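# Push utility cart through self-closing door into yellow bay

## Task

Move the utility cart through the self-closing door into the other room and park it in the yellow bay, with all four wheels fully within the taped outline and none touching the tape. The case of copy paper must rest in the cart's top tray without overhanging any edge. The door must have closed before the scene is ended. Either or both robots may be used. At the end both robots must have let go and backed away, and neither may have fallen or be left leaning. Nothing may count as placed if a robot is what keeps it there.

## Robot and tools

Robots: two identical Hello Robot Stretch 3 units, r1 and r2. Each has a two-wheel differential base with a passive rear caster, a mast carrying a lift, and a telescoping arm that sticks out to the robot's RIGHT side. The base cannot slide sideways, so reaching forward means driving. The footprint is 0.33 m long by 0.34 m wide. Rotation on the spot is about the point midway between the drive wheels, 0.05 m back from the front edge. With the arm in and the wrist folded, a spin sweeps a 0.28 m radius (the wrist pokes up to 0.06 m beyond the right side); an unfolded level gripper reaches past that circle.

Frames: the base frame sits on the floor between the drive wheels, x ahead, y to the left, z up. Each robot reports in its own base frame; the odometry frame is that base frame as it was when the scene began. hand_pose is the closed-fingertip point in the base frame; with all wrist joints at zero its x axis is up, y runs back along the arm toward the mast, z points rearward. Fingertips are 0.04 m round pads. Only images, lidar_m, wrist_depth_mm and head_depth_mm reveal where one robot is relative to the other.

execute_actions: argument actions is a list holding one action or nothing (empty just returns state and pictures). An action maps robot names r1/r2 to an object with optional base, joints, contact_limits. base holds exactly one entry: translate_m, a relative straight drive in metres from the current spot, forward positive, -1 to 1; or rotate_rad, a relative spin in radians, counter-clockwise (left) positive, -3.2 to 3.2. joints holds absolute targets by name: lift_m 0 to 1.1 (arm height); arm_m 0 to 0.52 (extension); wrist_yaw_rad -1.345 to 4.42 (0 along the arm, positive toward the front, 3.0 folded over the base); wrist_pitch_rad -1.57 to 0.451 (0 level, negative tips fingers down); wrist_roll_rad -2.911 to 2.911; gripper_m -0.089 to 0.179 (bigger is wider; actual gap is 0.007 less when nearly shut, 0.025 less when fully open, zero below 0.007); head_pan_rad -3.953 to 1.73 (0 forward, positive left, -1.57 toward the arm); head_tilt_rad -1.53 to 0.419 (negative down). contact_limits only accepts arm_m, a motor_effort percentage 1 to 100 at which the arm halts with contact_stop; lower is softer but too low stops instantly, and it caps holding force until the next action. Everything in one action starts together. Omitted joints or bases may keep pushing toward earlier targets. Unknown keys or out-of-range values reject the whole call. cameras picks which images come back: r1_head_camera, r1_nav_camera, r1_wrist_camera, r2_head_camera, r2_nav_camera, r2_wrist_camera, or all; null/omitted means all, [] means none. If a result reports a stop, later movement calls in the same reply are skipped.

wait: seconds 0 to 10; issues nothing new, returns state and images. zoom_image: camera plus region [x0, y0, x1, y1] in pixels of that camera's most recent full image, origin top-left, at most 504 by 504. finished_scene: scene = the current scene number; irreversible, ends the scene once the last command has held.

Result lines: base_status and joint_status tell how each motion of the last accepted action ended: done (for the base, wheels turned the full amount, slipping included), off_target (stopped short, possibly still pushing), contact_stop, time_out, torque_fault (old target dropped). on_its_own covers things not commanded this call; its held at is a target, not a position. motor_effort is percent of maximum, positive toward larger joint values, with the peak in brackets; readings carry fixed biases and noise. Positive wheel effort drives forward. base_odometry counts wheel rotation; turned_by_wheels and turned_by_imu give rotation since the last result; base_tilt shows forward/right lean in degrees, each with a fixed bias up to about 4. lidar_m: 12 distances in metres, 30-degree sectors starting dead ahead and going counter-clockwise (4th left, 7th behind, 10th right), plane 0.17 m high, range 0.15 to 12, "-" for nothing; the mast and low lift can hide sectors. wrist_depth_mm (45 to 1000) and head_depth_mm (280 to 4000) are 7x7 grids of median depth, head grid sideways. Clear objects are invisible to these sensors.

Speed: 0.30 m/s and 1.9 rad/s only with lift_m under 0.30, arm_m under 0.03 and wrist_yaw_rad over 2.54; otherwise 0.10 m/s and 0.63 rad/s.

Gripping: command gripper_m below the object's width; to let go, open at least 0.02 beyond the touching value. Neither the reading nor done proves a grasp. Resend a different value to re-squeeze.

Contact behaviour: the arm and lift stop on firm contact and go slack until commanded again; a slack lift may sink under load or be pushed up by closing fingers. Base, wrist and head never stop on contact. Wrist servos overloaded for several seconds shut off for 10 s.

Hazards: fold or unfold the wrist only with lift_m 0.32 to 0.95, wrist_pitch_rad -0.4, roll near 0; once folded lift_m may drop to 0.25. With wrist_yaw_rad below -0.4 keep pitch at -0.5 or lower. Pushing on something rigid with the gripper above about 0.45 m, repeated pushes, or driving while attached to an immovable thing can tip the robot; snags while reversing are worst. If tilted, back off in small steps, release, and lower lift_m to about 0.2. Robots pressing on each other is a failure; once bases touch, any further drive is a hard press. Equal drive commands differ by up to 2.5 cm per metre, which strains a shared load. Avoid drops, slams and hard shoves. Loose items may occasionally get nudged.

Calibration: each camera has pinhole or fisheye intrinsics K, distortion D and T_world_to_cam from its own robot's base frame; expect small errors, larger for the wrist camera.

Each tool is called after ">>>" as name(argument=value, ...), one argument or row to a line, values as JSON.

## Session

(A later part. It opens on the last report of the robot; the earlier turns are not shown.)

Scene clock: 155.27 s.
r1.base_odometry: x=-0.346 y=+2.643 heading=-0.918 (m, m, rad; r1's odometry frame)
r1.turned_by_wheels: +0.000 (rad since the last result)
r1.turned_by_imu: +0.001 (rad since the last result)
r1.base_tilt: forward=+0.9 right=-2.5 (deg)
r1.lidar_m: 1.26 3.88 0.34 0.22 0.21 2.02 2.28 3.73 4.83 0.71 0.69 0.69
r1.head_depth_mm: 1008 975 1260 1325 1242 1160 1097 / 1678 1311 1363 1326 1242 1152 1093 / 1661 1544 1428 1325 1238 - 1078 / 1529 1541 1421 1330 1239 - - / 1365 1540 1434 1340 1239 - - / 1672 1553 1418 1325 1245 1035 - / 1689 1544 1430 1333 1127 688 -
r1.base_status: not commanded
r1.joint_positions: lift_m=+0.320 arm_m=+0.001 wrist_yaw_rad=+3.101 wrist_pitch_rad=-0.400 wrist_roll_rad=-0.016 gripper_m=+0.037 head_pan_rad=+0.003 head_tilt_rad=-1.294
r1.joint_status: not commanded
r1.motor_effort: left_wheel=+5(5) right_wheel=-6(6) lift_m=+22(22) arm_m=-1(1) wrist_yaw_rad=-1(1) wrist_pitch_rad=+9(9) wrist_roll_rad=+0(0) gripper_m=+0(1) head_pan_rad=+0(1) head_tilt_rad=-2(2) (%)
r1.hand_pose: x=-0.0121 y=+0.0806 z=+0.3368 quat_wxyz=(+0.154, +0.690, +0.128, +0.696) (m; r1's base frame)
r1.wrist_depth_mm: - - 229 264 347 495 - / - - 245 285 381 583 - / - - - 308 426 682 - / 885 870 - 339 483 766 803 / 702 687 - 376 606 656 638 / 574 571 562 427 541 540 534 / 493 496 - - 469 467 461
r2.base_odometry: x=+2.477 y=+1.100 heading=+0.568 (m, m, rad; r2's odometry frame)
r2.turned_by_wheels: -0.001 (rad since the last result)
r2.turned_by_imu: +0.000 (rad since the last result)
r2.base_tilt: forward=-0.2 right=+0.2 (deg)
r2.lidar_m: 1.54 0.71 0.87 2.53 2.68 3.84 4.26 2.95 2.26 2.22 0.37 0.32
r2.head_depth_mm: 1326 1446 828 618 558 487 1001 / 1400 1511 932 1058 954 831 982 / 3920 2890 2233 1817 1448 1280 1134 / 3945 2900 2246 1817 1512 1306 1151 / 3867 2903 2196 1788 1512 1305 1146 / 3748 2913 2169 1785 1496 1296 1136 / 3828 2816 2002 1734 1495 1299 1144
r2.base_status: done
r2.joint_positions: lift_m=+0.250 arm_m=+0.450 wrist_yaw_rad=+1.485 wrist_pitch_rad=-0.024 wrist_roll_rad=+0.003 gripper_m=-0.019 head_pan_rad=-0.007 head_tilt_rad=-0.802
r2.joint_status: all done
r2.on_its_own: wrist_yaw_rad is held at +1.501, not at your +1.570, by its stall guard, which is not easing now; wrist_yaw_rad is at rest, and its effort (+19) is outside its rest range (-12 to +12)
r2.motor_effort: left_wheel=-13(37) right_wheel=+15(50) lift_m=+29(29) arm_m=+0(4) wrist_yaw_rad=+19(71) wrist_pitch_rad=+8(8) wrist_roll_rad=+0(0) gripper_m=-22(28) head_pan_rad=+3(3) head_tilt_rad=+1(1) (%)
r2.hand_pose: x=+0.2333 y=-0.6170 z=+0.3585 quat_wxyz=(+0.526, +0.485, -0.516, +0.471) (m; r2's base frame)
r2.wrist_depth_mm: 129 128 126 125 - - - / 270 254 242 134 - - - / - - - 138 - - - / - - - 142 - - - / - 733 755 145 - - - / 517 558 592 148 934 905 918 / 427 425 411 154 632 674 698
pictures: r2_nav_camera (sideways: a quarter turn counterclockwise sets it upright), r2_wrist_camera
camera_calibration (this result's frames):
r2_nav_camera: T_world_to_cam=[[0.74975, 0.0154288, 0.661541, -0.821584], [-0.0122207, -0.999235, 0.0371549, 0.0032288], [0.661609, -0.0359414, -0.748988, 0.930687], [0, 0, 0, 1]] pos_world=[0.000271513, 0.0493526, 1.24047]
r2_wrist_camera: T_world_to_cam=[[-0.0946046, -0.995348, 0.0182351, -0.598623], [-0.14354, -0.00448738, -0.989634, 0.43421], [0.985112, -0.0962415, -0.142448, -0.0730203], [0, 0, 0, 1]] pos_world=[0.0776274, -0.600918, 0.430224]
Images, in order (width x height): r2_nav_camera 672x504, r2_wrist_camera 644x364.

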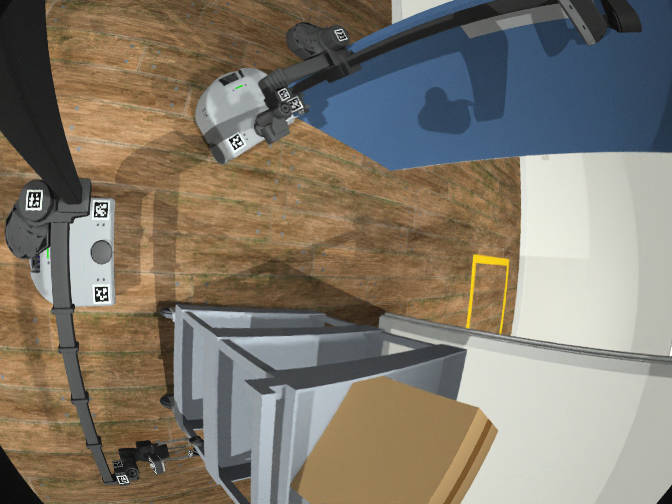

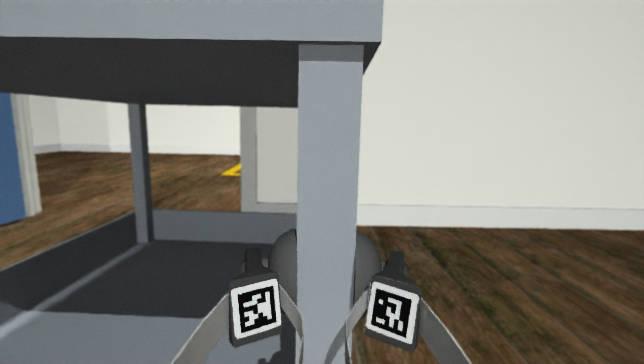

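>>> execute_actions(
  actions=[
    {"r2":{"joints":{"gripper_m":0.1,"wrist_yaw_rad":1.57}}},
  ],
  cameras=[],
)

>>> execute_actions(
  actions=[
    {"r2":{"base":{"translate_m":-0.15}}},
  ],
  cameras=[],
)

>>> execute_actions(
  actions=[
    {"r2":{"base":{"rotate_rad":-1.55},"joints":{"arm_m":0,"wrist_yaw_rad":2.6,"gripper_m":0}}},
  ],
  cameras=[],
)

>>> execute_actions(
  actions=[
    {"r2":{"base":{"translate_m":1.0}}},
  ],
  cameras=[],
)

>>> execute_actions(
  actions=[
    {"r2":{"base":{"rotate_rad":1.45}}},
  ],
  cameras=[],
)

>>> execute_actions(
  actions=[
    {"r2":{"base":{"translate_m":0.62}}},
  ],
  cameras=[],
)

>>> execute_actions(
  actions=[
    {"r2":{"base":{"rotate_rad":1.6},"joints":{"wrist_yaw_rad":1.57,"lift_m":0.18}}},
  ],
  cameras=[],
)

>>> execute_actions(
  actions=[
    {"r2":{"base":{"translate_m":0.5},"joints":{"lift_m":0.1}}},
  ],
  cameras=["r2_nav_camera","r1_nav_camera"],
)

Scene clock: 163.93 s.
r1.base_odometry: x=-0.346 y=+2.643 heading=-0.918 (m, m, rad; r1's odometry frame)
r1.turned_by_wheels: +0.000 (rad since the last result)
r1.turned_by_imu: +0.001 (rad since the last result)
r1.base_tilt: forward=+1.0 right=-2.5 (deg)
r1.lidar_m: 1.26 3.89 0.35 0.22 0.21 2.02 2.28 3.72 4.79 0.71 0.69 0.69
r1.head_depth_mm: 1008 980 1255 1326 1246 1167 1094 / 1691 1304 1369 1331 1237 1159 1091 / 1657 1539 1415 1332 1242 - 1078 / 1527 1544 1423 1332 1250 - - / 1370 1550 1428 1330 1242 - - / 1655 1542 1424 1330 1245 1043 - / 1687 1554 1427 1331 1131 688 -
r1.base_status: not commanded
r1.joint_positions: lift_m=+0.320 arm_m=+0.001 wrist_yaw_rad=+3.101 wrist_pitch_rad=-0.400 wrist_roll_rad=-0.016 gripper_m=+0.037 head_pan_rad=+0.003 head_tilt_rad=-1.294
r1.joint_status: not commanded
r1.motor_effort: left_wheel=+5(5) right_wheel=-7(6) lift_m=+21(22) arm_m=-1(1) wrist_yaw_rad=-1(1) wrist_pitch_rad=+9(9) wrist_roll_rad=+0(0) gripper_m=+0(1) head_pan_rad=+0(0) head_tilt_rad=-1(2) (%)
r1.hand_pose: x=-0.0121 y=+0.0806 z=+0.3368 quat_wxyz=(+0.154, +0.690, +0.128, +0.696) (m; r1's base frame)
r1.wrist_depth_mm: - - 228 263 342 496 - / - - 245 285 380 575 - / - - - 310 428 694 - / 883 857 - 339 482 770 801 / 698 686 - 370 599 647 634 / 579 568 567 430 540 547 538 / 487 495 - - 471 467 462
r2.base_odometry: x=+2.477 y=+1.100 heading=+0.569 (m, m, rad; r2's odometry frame)
r2.turned_by_wheels: +0.000 (rad since the last result)
r2.turned_by_imu: +0.001 (rad since the last result)
r2.base_tilt: forward=-0.4 right=+0.2 (deg)
r2.lidar_m: 1.55 0.71 0.87 2.53 2.68 3.86 4.26 2.95 2.26 2.21 0.37 0.32
r2.head_depth_mm: 1323 1464 799 621 558 491 1007 / 1402 1502 932 1062 942 812 1004 / 3819 2885 2226 1789 1450 1266 1132 / 3924 2875 2199 1799 1516 1302 1144 / 3907 2921 2192 1790 1531 1305 1142 / 3814 2841 2211 1790 1511 1288 1138 / 3831 2839 1990 1750 1504 1298 1139
r2.base_status: not commanded
r2.joint_positions: lift_m=+0.250 arm_m=+0.450 wrist_yaw_rad=+1.568 wrist_pitch_rad=-0.024 wrist_roll_rad=+0.003 gripper_m=+0.100 head_pan_rad=-0.007 head_tilt_rad=-0.802
r2.joint_status: all done
r2.motor_effort: left_wheel=-3(22) right_wheel=+3(25) lift_m=+29(29) arm_m=+0(0) wrist_yaw_rad=+4(61) wrist_pitch_rad=+8(8) wrist_roll_rad=+0(0) gripper_m=+0(96) head_pan_rad=+2(2) head_tilt_rad=+1(1) (%)
r2.hand_pose: x=+0.2342 y=-0.5957 z=+0.3585 quat_wxyz=(+0.506, +0.506, -0.495, +0.493) (m; r2's base frame)
r2.wrist_depth_mm: 139 135 130 126 124 - - / 270 251 240 187 - - - / - - - - - - - / - - - - - - - / - 723 793 746 - - - / 489 558 565 544 467 912 947 / 427 414 433 414 613 683 689
pictures: none
No camera images: the call's "cameras" was empty. Leave "cameras" out to get every camera's image.

Scene clock: 166.63 s.
r1.base_odometry: x=-0.346 y=+2.643 heading=-0.918 (m, m, rad; r1's odometry frame)
r1.turned_by_wheels: +0.000 (rad since the last result)
r1.turned_by_imu: +0.000 (rad since the last result)
r1.base_tilt: forward=+0.8 right=-2.4 (deg)
r1.lidar_m: 1.26 3.90 0.34 0.22 0.21 2.02 2.28 3.72 0.84 0.83 0.69 0.69
r1.head_depth_mm: 1002 986 1254 1325 1246 1165 1098 / 1685 1285 1370 1332 1239 1146 1089 / 1649 1535 1428 1331 1252 - 1086 / 1537 1543 1425 1331 1242 - - / 1353 1547 1421 1334 1240 - - / 1670 1537 1436 1330 1239 1035 - / 1696 1554 1429 1332 1119 688 -
r1.base_status: not commanded
r1.joint_positions: lift_m=+0.320 arm_m=+0.001 wrist_yaw_rad=+3.101 wrist_pitch_rad=-0.400 wrist_roll_rad=-0.016 gripper_m=+0.037 head_pan_rad=+0.003 head_tilt_rad=-1.294
r1.joint_status: not commanded
r1.motor_effort: left_wheel=+5(6) right_wheel=-6(6) lift_m=+21(22) arm_m=-1(1) wrist_yaw_rad=-1(1) wrist_pitch_rad=+9(9) wrist_roll_rad=+0(0) gripper_m=-2(2) head_pan_rad=+0(1) head_tilt_rad=-2(2) (%)
r1.hand_pose: x=-0.0121 y=+0.0806 z=+0.3368 quat_wxyz=(+0.154, +0.690, +0.128, +0.696) (m; r1's base frame)
r1.wrist_depth_mm: - - 227 263 347 496 - / - - 245 285 381 578 - / - - - 309 425 689 - / 875 851 - 337 482 762 791 / 693 690 - 375 607 644 645 / 574 567 562 426 540 547 535 / 490 498 - - 471 466 468
r2.base_odometry: x=+2.351 y=+1.020 heading=+0.569 (m, m, rad; r2's odometry frame)
r2.turned_by_wheels: +0.000 (rad since the last result)
r2.turned_by_imu: +0.000 (rad since the last result)
r2.base_tilt: forward=-0.5 right=+0.2 (deg)
r2.lidar_m: 0.97 0.83 2.54 2.54 2.69 3.89 4.11 2.94 2.25 2.20 0.55 0.46
r2.head_depth_mm: 1444 616 688 693 925 1055 1157 / 1499 1035 814 712 897 1117 1157 / - 2929 2142 1772 1444 1257 1145 / 3977 2909 2209 1803 1502 1302 1151 / 3972 2909 2232 1783 1508 1307 1142 / 3899 2856 2204 1789 1513 1296 1143 / 3967 2717 1869 1773 1502 1241 1141
r2.base_status: done
r2.joint_positions: lift_m=+0.250 arm_m=+0.450 wrist_yaw_rad=+1.568 wrist_pitch_rad=-0.024 wrist_roll_rad=+0.003 gripper_m=+0.100 head_pan_rad=-0.007 head_tilt_rad=-0.802
r2.joint_status: not commanded
r2.motor_effort: left_wheel=-1(8) right_wheel=+1(5) lift_m=+29(29) arm_m=+0(0) wrist_yaw_rad=+2(1) wrist_pitch_rad=+8(8) wrist_roll_rad=+0(0) gripper_m=+0(1) head_pan_rad=+3(3) head_tilt_rad=+1(1) (%)
r2.hand_pose: x=+0.2342 y=-0.5957 z=+0.3585 quat_wxyz=(+0.506, +0.506, -0.495, +0.493) (m; r2's base frame)
r2.wrist_depth_mm: 295 285 275 266 - - - / 305 295 284 275 - - - / - - - 784 - - - / - - - 908 - - - / - 728 807 758 - - - / 500 570 559 503 871 900 902 / 353 339 328 318 682 682 688
pictures: none
No camera images: the call's "cameras" was empty. Leave "cameras" out to get every camera's image.

Scene clock: 171.13 s.
r1.base_odometry: x=-0.346 y=+2.643 heading=-0.918 (m, m, rad; r1's odometry frame)
r1.turned_by_wheels: +0.000 (rad since the last result)
r1.turned_by_imu: +0.001 (rad since the last result)
r1.base_tilt: forward=+0.9 right=-2.5 (deg)
r1.lidar_m: 1.26 3.90 0.35 0.22 0.21 2.02 2.28 3.71 4.82 0.69 0.69 0.69
r1.head_depth_mm: 1004 981 1253 1322 1244 1162 1098 / 1664 1298 1367 1325 1239 1158 1085 / 1656 1531 1427 1332 1239 - 1084 / 1529 1535 1429 1327 1242 - - / 1368 1527 1426 1329 1241 - - / 1653 1565 1431 1326 1243 1033 - / 1707 1525 1430 1333 1121 688 -
r1.base_status: not commanded
r1.joint_positions: lift_m=+0.320 arm_m=+0.001 wrist_yaw_rad=+3.101 wrist_pitch_rad=-0.400 wrist_roll_rad=-0.016 gripper_m=+0.037 head_pan_rad=+0.003 head_tilt_rad=-1.294
r1.joint_status: not commanded
r1.motor_effort: left_wheel=+5(5) right_wheel=-6(6) lift_m=+21(22) arm_m=-1(1) wrist_yaw_rad=-1(1) wrist_pitch_rad=+9(9) wrist_roll_rad=+0(0) gripper_m=+0(0) head_pan_rad=+1(1) head_tilt_rad=-2(2) (%)
r1.hand_pose: x=-0.0121 y=+0.0806 z=+0.3368 quat_wxyz=(+0.154, +0.690, +0.128, +0.696) (m; r1's base frame)
r1.wrist_depth_mm: - - 228 263 346 501 - / - - 245 285 380 576 - / - - - 310 426 684 - / 874 862 - 338 483 762 793 / 690 687 - 373 598 650 638 / 576 569 562 430 540 544 536 / 490 505 - - 477 468 461
r2.base_odometry: x=+2.351 y=+1.020 heading=-0.981 (m, m, rad; r2's odometry frame)
r2.turned_by_wheels: -1.550 (rad since the last result)
r2.turned_by_imu: -1.574 (rad since the last result)
r2.base_tilt: forward=-0.5 right=+0.3 (deg)
r2.lidar_m: 2.20 0.55 0.46 1.67 0.98 2.57 2.54 2.70 3.90 4.11 2.91 2.25
r2.head_depth_mm: 1954 2240 2258 1818 1522 1316 1160 / 1981 2222 2225 1817 1527 1301 1159 / 1964 2224 2215 1787 1519 1302 1154 / 1954 2271 2226 1788 1504 1311 1146 / 1981 2248 2209 1799 1516 1299 1143 / 1990 2274 2225 1780 1513 1300 1147 / 1966 2272 2162 1785 1498 1251 1139
r2.base_status: done
r2.joint_positions: lift_m=+0.250 arm_m=+0.000 wrist_yaw_rad=+2.599 wrist_pitch_rad=-0.023 wrist_roll_rad=+0.003 gripper_m=+0.000 head_pan_rad=-0.007 head_tilt_rad=-0.802
r2.joint_status: all done
r2.motor_effort: left_wheel=+5(12) right_wheel=-3(7) lift_m=+29(29) arm_m=-4(5) wrist_yaw_rad=+2(4) wrist_pitch_rad=+8(8) wrist_roll_rad=-1(0) gripper_m=-3(93) head_pan_rad=+2(3) head_tilt_rad=+0(1) (%)
r2.hand_pose: x=+0.1107 y=+0.0735 z=+0.3585 quat_wxyz=(+0.198, +0.684, -0.181, +0.678) (m; r2's base frame)
r2.wrist_depth_mm: - - - - - - - / - - 553 504 572 - - / - - - - - - - / - - - - - - - / - - 895 926 675 - - / 849 858 819 - 671 921 924 / 648 657 652 637 661 692 696
pictures: none
No camera images: the call's "cameras" was empty. Leave "cameras" out to get every camera's image.

Scene clock: 176.07 s.
r1.base_odometry: x=-0.346 y=+2.643 heading=-0.918 (m, m, rad; r1's odometry frame)
r1.turned_by_wheels: +0.000 (rad since the last result)
r1.turned_by_imu: +0.001 (rad since the last result)
r1.base_tilt: forward=+0.9 right=-2.4 (deg)
r1.lidar_m: 1.26 3.90 0.34 0.22 0.21 2.02 2.28 3.73 4.79 3.27 0.69 0.69
r1.head_depth_mm: 1001 973 1259 1336 1240 1162 1095 / 1683 1296 1366 1330 1247 1160 1087 / 1644 1543 1435 1329 1239 - 1076 / 1537 1540 1422 1324 1240 - - / 1360 1543 1426 1333 1240 - - / 1656 1551 1434 1325 1232 1035 - / 1690 1550 1422 1341 1125 689 -
r1.base_status: not commanded
r1.joint_positions: lift_m=+0.320 arm_m=+0.001 wrist_yaw_rad=+3.101 wrist_pitch_rad=-0.400 wrist_roll_rad=-0.016 gripper_m=+0.037 head_pan_rad=+0.003 head_tilt_rad=-1.294
r1.joint_status: not commanded
r1.motor_effort: left_wheel=+5(5) right_wheel=-6(6) lift_m=+21(22) arm_m=-1(1) wrist_yaw_rad=-1(0) wrist_pitch_rad=+9(9) wrist_roll_rad=+1(0) gripper_m=+1(1) head_pan_rad=+0(0) head_tilt_rad=-2(2) (%)
r1.hand_pose: x=-0.0121 y=+0.0806 z=+0.3368 quat_wxyz=(+0.154, +0.690, +0.128, +0.696) (m; r1's base frame)
r1.wrist_depth_mm: - - 228 264 348 498 - / - - 244 284 381 577 - / - - - 309 425 691 - / 888 871 - 339 481 772 785 / 697 692 - 371 607 646 640 / 579 571 564 428 541 545 545 / 495 501 - - 468 468 460
r2.base_odometry: x=+2.907 y=+0.189 heading=-0.981 (m, m, rad; r2's odometry frame)
r2.turned_by_wheels: +0.000 (rad since the last result)
r2.turned_by_imu: +0.005 (rad since the last result)
r2.base_tilt: forward=-0.3 right=+0.2 (deg)
r2.lidar_m: 1.21 1.29 1.61 1.58 0.51 0.51 3.51 3.74 4.28 3.59 1.59 1.23
r2.head_depth_mm: 1044 1192 1399 1688 1516 1317 1161 / 1043 1200 1407 1658 1524 1322 1156 / 1053 1206 1403 1676 1508 1314 1144 / 1050 1209 1417 1666 1516 1306 1151 / 1060 1210 1413 1648 1515 1296 1142 / 1057 1211 1428 1656 1496 1302 1132 / 1062 1222 1422 1665 1501 1292 1138
r2.base_status: done
r2.joint_positions: lift_m=+0.250 arm_m=+0.000 wrist_yaw_rad=+2.599 wrist_pitch_rad=-0.023 wrist_roll_rad=+0.003 gripper_m=+0.000 head_pan_rad=-0.007 head_tilt_rad=-0.802
r2.joint_status: not commanded
r2.motor_effort: left_wheel=+3(17) right_wheel=-3(6) lift_m=+29(28) arm_m=-4(4) wrist_yaw_rad=+1(1) wrist_pitch_rad=+8(8) wrist_roll_rad=+0(0) gripper_m=-2(3) head_pan_rad=+3(2) head_tilt_rad=+1(1) (%)
r2.hand_pose: x=+0.1106 y=+0.0736 z=+0.3587 quat_wxyz=(+0.197, +0.684, -0.182, +0.678) (m; r2's base frame)
r2.wrist_depth_mm: - - - - - - 948 / - - - - - - - / - - - - - - - / - - - - - - - / - - - - - - - / 820 858 862 - 896 902 915 / 653 659 654 647 666 692 703
pictures: none
No camera images: the call's "cameras" was empty. Leave "cameras" out to get every camera's image.

Scene clock: 178.17 s.
r1.base_odometry: x=-0.346 y=+2.643 heading=-0.918 (m, m, rad; r1's odometry frame)
r1.turned_by_wheels: +0.000 (rad since the last result)
r1.turned_by_imu: +0.000 (rad since the last result)
r1.base_tilt: forward=+0.9 right=-2.3 (deg)
r1.lidar_m: 1.26 3.90 0.34 0.22 0.21 2.02 2.28 3.69 4.81 3.25 0.69 0.69
r1.head_depth_mm: 1006 982 1262 1321 1235 1156 1100 / 1680 1296 1380 1331 1240 1148 1086 / 1650 1538 1418 1328 1237 - 1079 / 1527 1545 1423 1328 1239 - - / 1360 1542 1430 1326 1237 - - / 1675 1550 1433 1334 1243 1035 - / 1689 1535 1426 1332 1129 688 -
r1.base_status: not commanded
r1.joint_positions: lift_m=+0.320 arm_m=+0.001 wrist_yaw_rad=+3.101 wrist_pitch_rad=-0.400 wrist_roll_rad=-0.016 gripper_m=+0.037 head_pan_rad=+0.003 head_tilt_rad=-1.294
r1.joint_status: not commanded
r1.motor_effort: left_wheel=+5(5) right_wheel=-5(6) lift_m=+21(22) arm_m=-1(1) wrist_yaw_rad=+0(1) wrist_pitch_rad=+9(9) wrist_roll_rad=+0(0) gripper_m=-1(1) head_pan_rad=+0(0) head_tilt_rad=-2(2) (%)
r1.hand_pose: x=-0.0121 y=+0.0806 z=+0.3368 quat_wxyz=(+0.154, +0.690, +0.128, +0.696) (m; r1's base frame)
r1.wrist_depth_mm: - - 228 265 345 498 - / - - 245 285 381 577 - / - - - 310 427 689 - / 891 870 - 338 482 764 783 / 694 697 - 374 606 644 632 / 570 567 568 425 541 546 534 / 491 497 - - 475 464 464
r2.base_odometry: x=+2.907 y=+0.189 heading=+0.469 (m, m, rad; r2's odometry frame)
r2.turned_by_wheels: +1.450 (rad since the last result)
r2.turned_by_imu: +1.469 (rad since the last result)
r2.base_tilt: forward=-0.4 right=+0.2 (deg)
r2.lidar_m: 1.58 0.56 0.51 3.51 3.63 4.41 4.18 1.77 1.26 1.21 1.24 1.65
r2.head_depth_mm: 1436 1668 1946 1806 1526 1321 1163 / 1421 1631 1941 1805 1517 1308 1163 / 1417 1618 1883 1796 1518 1307 1146 / 1400 1610 1868 1787 1517 1309 1152 / 1392 1590 1857 1796 1506 1299 1144 / 1382 1571 1835 1778 1519 1304 1140 / 1366 1568 1802 1785 1434 1286 1142
r2.base_status: done
r2.joint_positions: lift_m=+0.250 arm_m=+0.000 wrist_yaw_rad=+2.599 wrist_pitch_rad=-0.023 wrist_roll_rad=+0.003 gripper_m=+0.000 head_pan_rad=-0.007 head_tilt_rad=-0.802
r2.joint_status: not commanded
r2.motor_effort: left_wheel=-4(13) right_wheel=+3(13) lift_m=+28(29) arm_m=-3(4) wrist_yaw_rad=+1(0) wrist_pitch_rad=+8(8) wrist_roll_rad=+0(0) gripper_m=-2(3) head_pan_rad=+2(3) head_tilt_rad=+1(1) (%)
r2.hand_pose: x=+0.1106 y=+0.0736 z=+0.3587 quat_wxyz=(+0.197, +0.684, -0.182, +0.678) (m; r2's base frame)
r2.wrist_depth_mm: - - - - - - - / - - - 547 599 745 - / - - - - - - - / - - - - - - - / - - - 843 717 831 - / 843 871 857 - 839 857 917 / 661 657 659 615 687 692 691
pictures: none
No camera images: the call's "cameras" was empty. Leave "cameras" out to get every camera's image.

Scene clock: 181.80 s.
r1.base_odometry: x=-0.346 y=+2.643 heading=-0.918 (m, m, rad; r1's odometry frame)
r1.turned_by_wheels: +0.000 (rad since the last result)
r1.turned_by_imu: +0.001 (rad since the last result)
r1.base_tilt: forward=+0.9 right=-2.5 (deg)
r1.lidar_m: 1.27 3.90 0.35 0.22 0.21 2.02 2.27 3.69 4.80 3.26 0.69 0.69
r1.head_depth_mm: 1003 980 1260 1319 1243 1169 1094 / 1693 1296 1373 1331 1240 1150 1089 / 1648 1545 1437 1325 1239 - 1085 / 1529 1538 1430 1328 1241 - - / 1368 1538 1430 1325 1252 - - / 1656 1544 1441 1328 1247 1029 - / 1690 1547 1429 1331 1131 689 -
r1.base_status: not commanded
r1.joint_positions: lift_m=+0.320 arm_m=+0.001 wrist_yaw_rad=+3.101 wrist_pitch_rad=-0.400 wrist_roll_rad=-0.016 gripper_m=+0.037 head_pan_rad=+0.003 head_tilt_rad=-1.294
r1.joint_status: not commanded
r1.motor_effort: left_wheel=+5(5) right_wheel=-5(6) lift_m=+21(22) arm_m=-1(1) wrist_yaw_rad=-1(1) wrist_pitch_rad=+9(9) wrist_roll_rad=+0(0) gripper_m=+0(1) head_pan_rad=+0(0) head_tilt_rad=-2(2) (%)
r1.hand_pose: x=-0.0121 y=+0.0806 z=+0.3368 quat_wxyz=(+0.154, +0.690, +0.128, +0.696) (m; r1's base frame)
r1.wrist_depth_mm: - - 229 265 344 496 - / - - 245 285 381 575 - / - - - 308 425 679 - / 876 866 - 338 479 768 795 / 694 702 - 372 601 647 637 / 578 568 565 428 544 549 539 / 487 496 - - 470 468 461
r2.base_odometry: x=+3.460 y=+0.469 heading=+0.469 (m, m, rad; r2's odometry frame)
r2.turned_by_wheels: +0.000 (rad since the last result)
r2.turned_by_imu: +0.003 (rad since the last result)
r2.base_tilt: forward=-0.3 right=+0.2 (deg)
r2.lidar_m: 0.96 0.99 0.40 0.39 0.41 4.89 4.81 1.74 1.25 1.19 1.22 1.00
r2.head_depth_mm: 854 987 1144 1399 1536 1317 1160 / 846 968 1137 1381 1529 1318 1156 / 840 960 1128 1367 1524 1306 1155 / 830 954 1117 1350 1511 1302 1150 / 829 941 1104 1329 1503 1296 1150 / 817 935 1091 1311 1471 1304 1152 / 814 926 1078 1291 1466 1292 1140
r2.base_status: done
r2.joint_positions: lift_m=+0.250 arm_m=+0.000 wrist_yaw_rad=+2.599 wrist_pitch_rad=-0.023 wrist_roll_rad=+0.003 gripper_m=+0.000 head_pan_rad=-0.007 head_tilt_rad=-0.802
r2.joint_status: not commanded
r2.motor_effort: left_wheel=-4(10) right_wheel=+3(9) lift_m=+29(29) arm_m=-4(3) wrist_yaw_rad=+1(2) wrist_pitch_rad=+8(8) wrist_roll_rad=+0(0) gripper_m=-3(2) head_pan_rad=+3(3) head_tilt_rad=+1(1) (%)
r2.hand_pose: x=+0.1106 y=+0.0736 z=+0.3587 quat_wxyz=(+0.197, +0.684, -0.182, +0.678) (m; r2's base frame)
r2.wrist_depth_mm: 337 372 444 - - 904 743 / 354 383 432 489 - 911 748 / - - - - - 924 748 / - - - - - 909 784 / 721 769 778 - - 937 761 / 554 439 474 - 889 882 773 / 380 424 545 651 664 683 692
pictures: none
No camera images: the call's "cameras" was empty. Leave "cameras" out to get every camera's image.

Scene clock: 184.97 s.
r1.base_odometry: x=-0.346 y=+2.643 heading=-0.918 (m, m, rad; r1's odometry frame)
r1.turned_by_wheels: +0.000 (rad since the last result)
r1.turned_by_imu: +0.000 (rad since the last result)
r1.base_tilt: forward=+0.9 right=-2.5 (deg)
r1.lidar_m: 1.27 3.91 0.35 0.22 0.21 2.02 2.29 3.72 4.82 3.26 0.69 0.69
r1.head_depth_mm: 1009 981 1256 1317 1236 1162 1098 / 1689 1296 1361 1316 1246 1158 1088 / 1637 1542 1421 1326 1232 - 1077 / 1528 1529 1429 1325 1242 - - / 1379 1549 1422 1324 1244 - - / 1659 1551 1438 1322 1245 1038 - / 1690 1541 1436 1340 1126 691 -
r1.base_status: not commanded
r1.joint_positions: lift_m=+0.320 arm_m=+0.001 wrist_yaw_rad=+3.101 wrist_pitch_rad=-0.400 wrist_roll_rad=-0.016 gripper_m=+0.037 head_pan_rad=+0.003 head_tilt_rad=-1.294
r1.joint_status: not commanded
r1.motor_effort: left_wheel=+5(5) right_wheel=-7(6) lift_m=+21(22) arm_m=-1(1) wrist_yaw_rad=-1(1) wrist_pitch_rad=+9(9) wrist_roll_rad=+0(0) gripper_m=-1(0) head_pan_rad=+1(0) head_tilt_rad=-2(2) (%)
r1.hand_pose: x=-0.0121 y=+0.0806 z=+0.3368 quat_wxyz=(+0.154, +0.690, +0.128, +0.696) (m; r1's base frame)
r1.wrist_depth_mm: - - 228 264 345 495 - / - - 245 284 378 578 - / - - - 309 426 685 - / 889 862 - 340 482 755 800 / 698 694 - 374 599 645 643 / 578 572 570 425 545 545 535 / 493 502 - - 472 465 463
r2.base_odometry: x=+3.460 y=+0.469 heading=+2.069 (m, m, rad; r2's odometry frame)
r2.turned_by_wheels: +1.600 (rad since the last result)
r2.turned_by_imu: +1.624 (rad since the last result)
r2.base_tilt: forward=-0.3 right=+0.3 (deg)
r2.lidar_m: 0.39 0.41 4.98 4.47 1.66 1.23 1.19 1.24 1.00 0.96 1.00 0.40
r2.head_depth_mm: 1493 1660 818 693 674 1246 1156 / 1502 1679 854 691 896 883 1141 / 1465 635 776 691 897 880 1148 / 1404 540 619 669 892 873 1132 / 670 488 519 605 893 1092 1130 / 3026 474 520 627 908 1085 1122 / 3070 501 579 660 896 916 1130
r2.base_status: done
r2.joint_positions: lift_m=+0.180 arm_m=+0.000 wrist_yaw_rad=+1.571 wrist_pitch_rad=-0.022 wrist_roll_rad=+0.003 gripper_m=+0.000 head_pan_rad=-0.007 head_tilt_rad=-0.802
r2.joint_status: all done
r2.motor_effort: left_wheel=-3(14) right_wheel=+3(11) lift_m=+23(24) arm_m=-3(4) wrist_yaw_rad=-2(3) wrist_pitch_rad=+8(8) wrist_roll_rad=-1(1) gripper_m=-3(3) head_pan_rad=+3(3) head_tilt_rad=+1(1) (%)
r2.hand_pose: x=+0.2343 y=-0.1452 z=+0.2891 quat_wxyz=(+0.505, +0.506, -0.495, +0.494) (m; r2's base frame)
r2.wrist_depth_mm: 379 368 358 347 340 303 - / - 743 - - - - - / - - - - - - - / - 781 790 - - - - / 526 609 612 684 589 950 - / 345 336 328 - 316 679 783 / 503 347 338 329 319 523 582
pictures: none
No camera images: the call's "cameras" was empty. Leave "cameras" out to get every camera's image.

Scene clock: 191.10 s.
r1.base_odometry: x=-0.346 y=+2.643 heading=-0.918 (m, m, rad; r1's odometry frame)
r1.turned_by_wheels: +0.000 (rad since the last result)
r1.turned_by_imu: +0.001 (rad since the last result)
r1.base_tilt: forward=+0.9 right=-2.5 (deg)
r1.lidar_m: 0.36 3.91 0.34 0.22 0.21 2.02 2.28 3.69 4.82 3.26 0.39 0.35
r1.head_depth_mm: 627 575 530 848 1211 1164 1091 / 628 578 868 860 1230 1154 1090 / 620 577 877 1150 1246 - 1079 / 1531 1494 1399 1300 1241 - - / 1372 1539 1420 1327 1236 - - / 1660 1540 1434 1323 1242 1035 - / 1675 1544 1431 1327 1126 687 -
r1.base_status: not commanded
r1.joint_positions: lift_m=+0.320 arm_m=+0.001 wrist_yaw_rad=+3.101 wrist_pitch_rad=-0.400 wrist_roll_rad=-0.016 gripper_m=+0.037 head_pan_rad=+0.003 head_tilt_rad=-1.294
r1.joint_status: not commanded
r1.motor_effort: left_wheel=+5(5) right_wheel=-6(6) lift_m=+21(22) arm_m=-1(1) wrist_yaw_rad=-1(1) wrist_pitch_rad=+9(9) wrist_roll_rad=+0(0) gripper_m=-1(0) head_pan_rad=+0(0) head_tilt_rad=-2(2) (%)
r1.hand_pose: x=-0.0121 y=+0.0806 z=+0.3368 quat_wxyz=(+0.154, +0.690, +0.128, +0.696) (m; r1's base frame)
r1.wrist_depth_mm: - - 228 263 343 494 - / - - 244 285 382 580 - / - - - 308 424 684 - / 877 870 - 337 485 761 804 / 693 684 - 374 602 646 635 / 571 563 565 426 537 546 535 / 487 502 - - 465 468 459
r2.base_odometry: x=+3.221 y=+0.908 heading=+2.068 (m, m, rad; r2's odometry frame)
r2.turned_by_wheels: +0.000 (rad since the last result)
r2.turned_by_imu: -0.001 (rad since the last result)
r2.base_tilt: forward=-0.4 right=+0.2 (deg)
r2.lidar_m: 0.17 0.17 0.19 4.81 2.37 1.75 1.69 1.36 1.00 0.96 0.40 0.21
r2.head_depth_mm: 1050 1189 793 692 584 717 1105 / 1057 1198 824 690 581 521 1007 / 1064 481 381 355 565 498 752 / 1055 476 366 329 412 487 715 / 2750 472 364 339 427 497 688 / 2735 470 361 347 441 494 450 / 2690 486 360 358 458 495 435
r2.base_status: done
r2.joint_positions: lift_m=+0.100 arm_m=+0.000 wrist_yaw_rad=+1.421 wrist_pitch_rad=-0.029 wrist_roll_rad=+0.003 gripper_m=+0.000 head_pan_rad=-0.007 head_tilt_rad=-0.802
r2.joint_status: all done
r2.on_its_own: wrist_yaw_rad is held at +1.436, not at your +1.570, by its stall guard, which is not easing now; wrist_yaw_rad is at rest, and its effort (+18) is outside its rest range (-12 to +12)
r2.motor_effort: left_wheel=-5(11) right_wheel=+9(42) lift_m=+23(22) arm_m=-3(3) wrist_yaw_rad=+18(78) wrist_pitch_rad=+10(11) wrist_roll_rad=+0(0) gripper_m=-5(9) head_pan_rad=+3(3) head_tilt_rad=+1(1) (%)
r2.hand_pose: x=+0.2312 y=-0.1836 z=+0.2074 quat_wxyz=(+0.542, +0.469, -0.530, +0.453) (m; r2's base frame)
r2.wrist_depth_mm: - 827 976 - - - - / - - - - - - - / - - - - - - - / 484 522 572 587 455 294 - / 356 362 166 189 212 256 864 / 130 142 158 - 222 266 591 / 133 146 161 193 397 281 444
pictures: r1_nav_camera (sideways: a quarter turn counterclockwise sets it upright), r2_nav_camera (sideways: a quarter turn counterclockwise sets it upright)
camera_calibration (this result's frames):
r1_nav_camera: T_world_to_cam=[[0.953403, 0.0107693, 0.301508, -0.355521], [0.0176849, -0.999639, -0.0202166, 0.0799014], [0.301181, 0.0246067, -0.953249, 1.19788], [0, 0, 0, 1]] pos_world=[-0.0232379, 0.0542253, 1.25069]
r2_nav_camera: T_world_to_cam=[[0.749699, 0.0154374, 0.661599, -0.821658], [-0.0122126, -0.999235, 0.0371545, 0.00322928], [0.661666, -0.0359346, -0.748937, 0.930621], [0, 0, 0, 1]] pos_world=[0.000275655, 0.0493526, 1.24046]
Images, in order (width x height): r1_nav_camera 672x504, r2_nav_camera 672x504.

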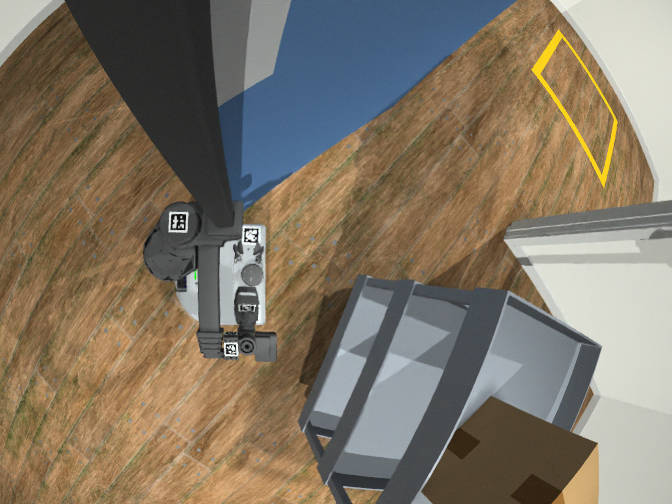

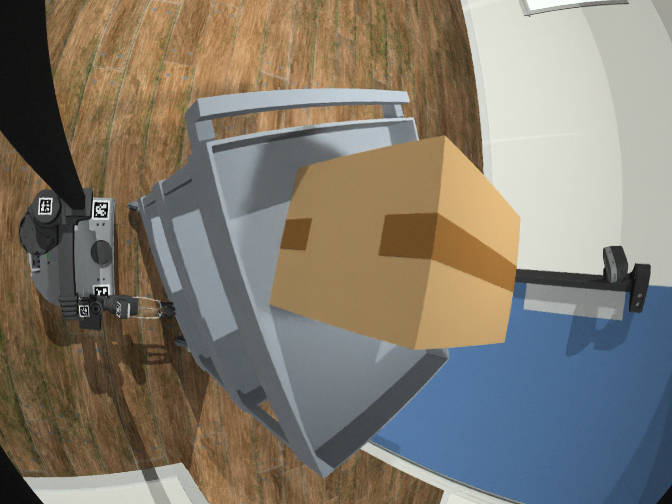

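>>> execute_actions(
  actions=[],
)

Scene clock: 198.17 s.
r1.base_odometry: x=-0.346 y=+2.643 heading=-0.918 (m, m, rad; r1's odometry frame)
r1.turned_by_wheels: +0.000 (rad since the last result)
r1.turned_by_imu: +0.000 (rad since the last result)
r1.base_tilt: forward=+1.0 right=-2.5 (deg)
r1.lidar_m: 0.36 3.90 0.35 0.22 0.21 2.02 2.28 3.71 4.81 3.27 0.38 0.35
r1.head_depth_mm: 629 577 530 849 1218 1165 1099 / 628 576 866 860 1227 1155 1090 / 622 577 879 1149 1234 - 1081 / 1535 1492 1399 1294 1246 - - / 1368 1545 1425 1335 1243 - - / 1663 1553 1432 1328 1238 1042 - / 1683 1547 1436 1330 1124 689 -
r1.base_status: not commanded
r1.joint_positions: lift_m=+0.320 arm_m=+0.001 wrist_yaw_rad=+3.101 wrist_pitch_rad=-0.400 wrist_roll_rad=-0.016 gripper_m=+0.037 head_pan_rad=+0.003 head_tilt_rad=-1.294
r1.joint_status: not commanded
r1.motor_effort: left_wheel=+5(5) right_wheel=-6(6) lift_m=+21(22) arm_m=-1(1) wrist_yaw_rad=-1(1) wrist_pitch_rad=+9(9) wrist_roll_rad=+0(0) gripper_m=-1(0) head_pan_rad=+0(0) head_tilt_rad=-3(2) (%)
r1.hand_pose: x=-0.0121 y=+0.0806 z=+0.3368 quat_wxyz=(+0.154, +0.690, +0.128, +0.696) (m; r1's base frame)
r1.wrist_depth_mm: - - 228 263 347 497 - / - - 245 284 381 573 - / - - - 311 427 688 - / 879 858 - 337 483 766 794 / 702 682 - 372 608 648 642 / 581 567 566 428 546 540 535 / 491 497 - - 473 468 461
r2.base_odometry: x=+3.221 y=+0.908 heading=+2.068 (m, m, rad; r2's odometry frame)
r2.turned_by_wheels: +0.000 (rad since the last result)
r2.turned_by_imu: +0.000 (rad since the last result)
r2.base_tilt: forward=-0.5 right=+0.2 (deg)
r2.lidar_m: 0.17 0.17 0.19 4.81 2.38 1.75 1.69 1.36 1.00 0.96 0.40 0.21
r2.head_depth_mm: 1040 1186 795 692 582 719 1104 / 1052 1206 825 692 581 521 996 / 1064 480 381 355 565 498 754 / 1058 476 366 330 412 488 714 / 2762 472 364 338 427 497 689 / 2758 470 361 348 442 494 451 / 2712 487 360 358 457 494 435
r2.base_status: done
r2.joint_positions: lift_m=+0.100 arm_m=+0.000 wrist_yaw_rad=+1.421 wrist_pitch_rad=-0.029 wrist_roll_rad=+0.003 gripper_m=+0.000 head_pan_rad=-0.007 head_tilt_rad=-0.802
r2.joint_status: all done
r2.on_its_own: wrist_yaw_rad is held at +1.436, not at your +1.570, by its stall guard, which is not easing now; wrist_yaw_rad is at rest, and its effort (+17) is outside its rest range (-12 to +12)
r2.motor_effort: left_wheel=-5(11) right_wheel=+8(42) lift_m=+23(22) arm_m=-3(3) wrist_yaw_rad=+17(78) wrist_pitch_rad=+10(11) wrist_roll_rad=+0(0) gripper_m=-5(9) head_pan_rad=+2(3) head_tilt_rad=+1(1) (%)
r2.hand_pose: x=+0.2312 y=-0.1836 z=+0.2074 quat_wxyz=(+0.542, +0.469, -0.530, +0.453) (m; r2's base frame)
r2.wrist_depth_mm: - 819 965 - - - - / - - - - - - - / - - - - - - - / 484 521 583 585 464 293 - / 354 358 166 189 213 253 880 / 130 142 159 - 224 267 592 / 133 146 161 193 400 281 443
pictures: r1_head_camera (sideways: a quarter turn clockwise sets it upright), r1_nav_camera (sideways: a quarter turn counterclockwise sets it upright), r1_wrist_camera, r2_head_camera (sideways: a quarter turn clockwise sets it upright), r2_nav_camera (sideways: a quarter turn counterclockwise sets it upright), r2_wrist_camera
camera_calibration (this result's frames):
r1_head_camera: T_world_to_cam=[[-0.946449, -0.0104993, -0.322682, 0.440803], [-0.0115184, 0.999933, 0.00124877, 0.00408532], [0.322647, 0.00489866, -0.946507, 1.18315], [0, 0, 0, 1]] pos_world=[0.0355048, -0.00525278, 1.26209]
r1_nav_camera: T_world_to_cam=[[0.953403, 0.0107693, 0.301508, -0.355521], [0.0176849, -0.999639, -0.0202166, 0.0799014], [0.301181, 0.0246067, -0.953249, 1.19788], [0, 0, 0, 1]] pos_world=[-0.0232379, 0.0542253, 1.25069]
r1_wrist_camera: T_world_to_cam=[[0.999053, -0.0424733, -0.00943499, 0.0195241], [-0.0312691, -0.550134, -0.834491, 0.353551], [0.0302531, 0.833995, -0.550941, 0.279679], [0, 0, 0, 1]] pos_world=[-0.0169115, -0.037921, 0.449306]
r2_head_camera: T_world_to_cam=[[-0.735911, -0.00318702, -0.67707, 0.903425], [0.0265749, 0.999082, -0.0335872, 0.0442016], [0.676556, -0.0427103, -0.735151, 0.914906], [0, 0, 0, 1]] pos_world=[0.04468, -0.00220587, 1.28576]
r2_nav_camera: T_world_to_cam=[[0.749699, 0.0154374, 0.661599, -0.821658], [-0.0122126, -0.999235, 0.0371545, 0.00322928], [0.661666, -0.0359346, -0.748937, 0.930621], [0, 0, 0, 1]] pos_world=[0.000275653, 0.0493526, 1.24046]
r2_wrist_camera: T_world_to_cam=[[-0.158092, -0.987255, 0.0182957, -0.148564], [-0.148774, 0.0054983, -0.988856, 0.28919], [0.976152, -0.159053, -0.147747, -0.0591336], [0, 0, 0, 1]] pos_world=[0.0772603, -0.157666, 0.279948]
Images, in order (width x height): r1_head_camera 896x504, r1_nav_camera 672x504, r1_wrist_camera 644x364, r2_head_camera 896x504, r2_nav_camera 672x504, r2_wrist_camera 644x364.

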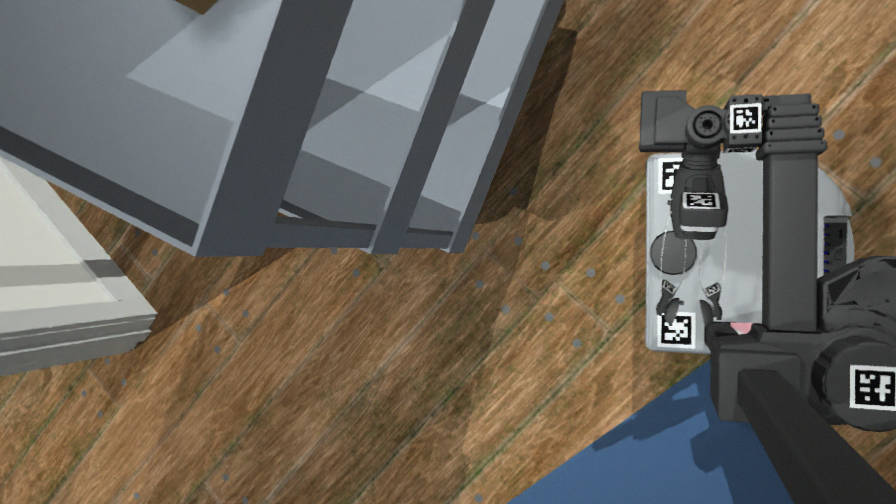

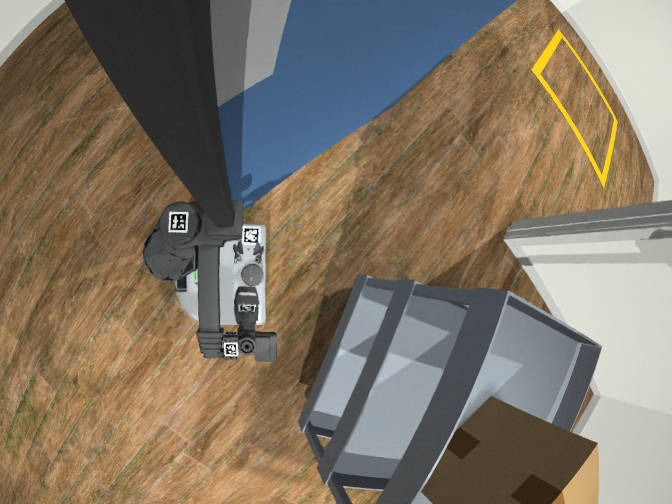

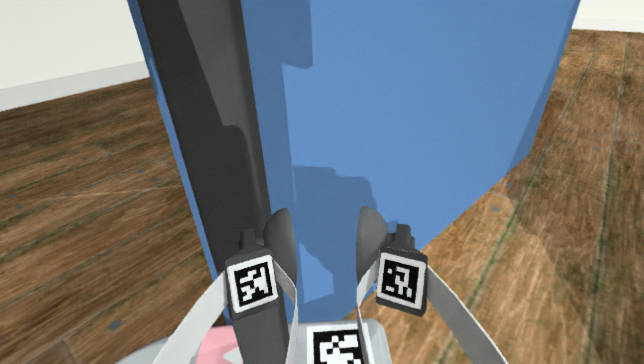

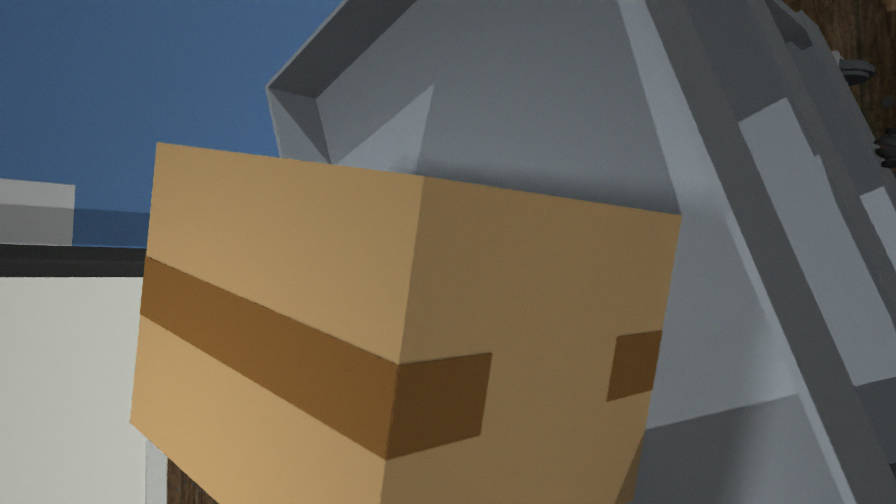

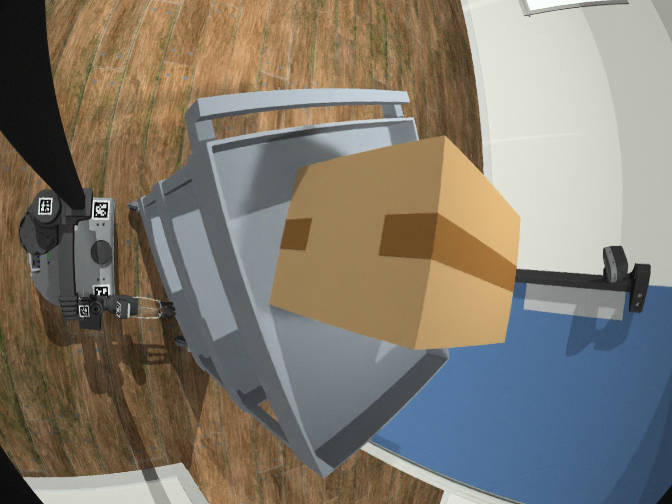

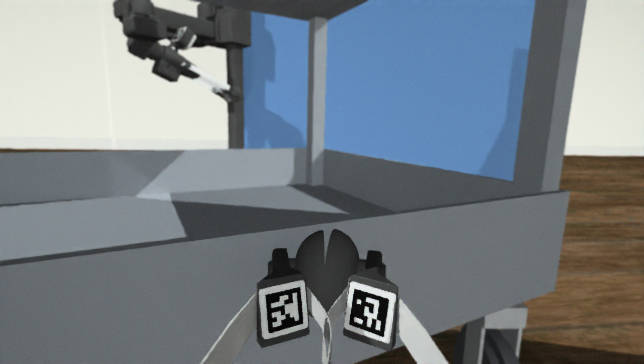

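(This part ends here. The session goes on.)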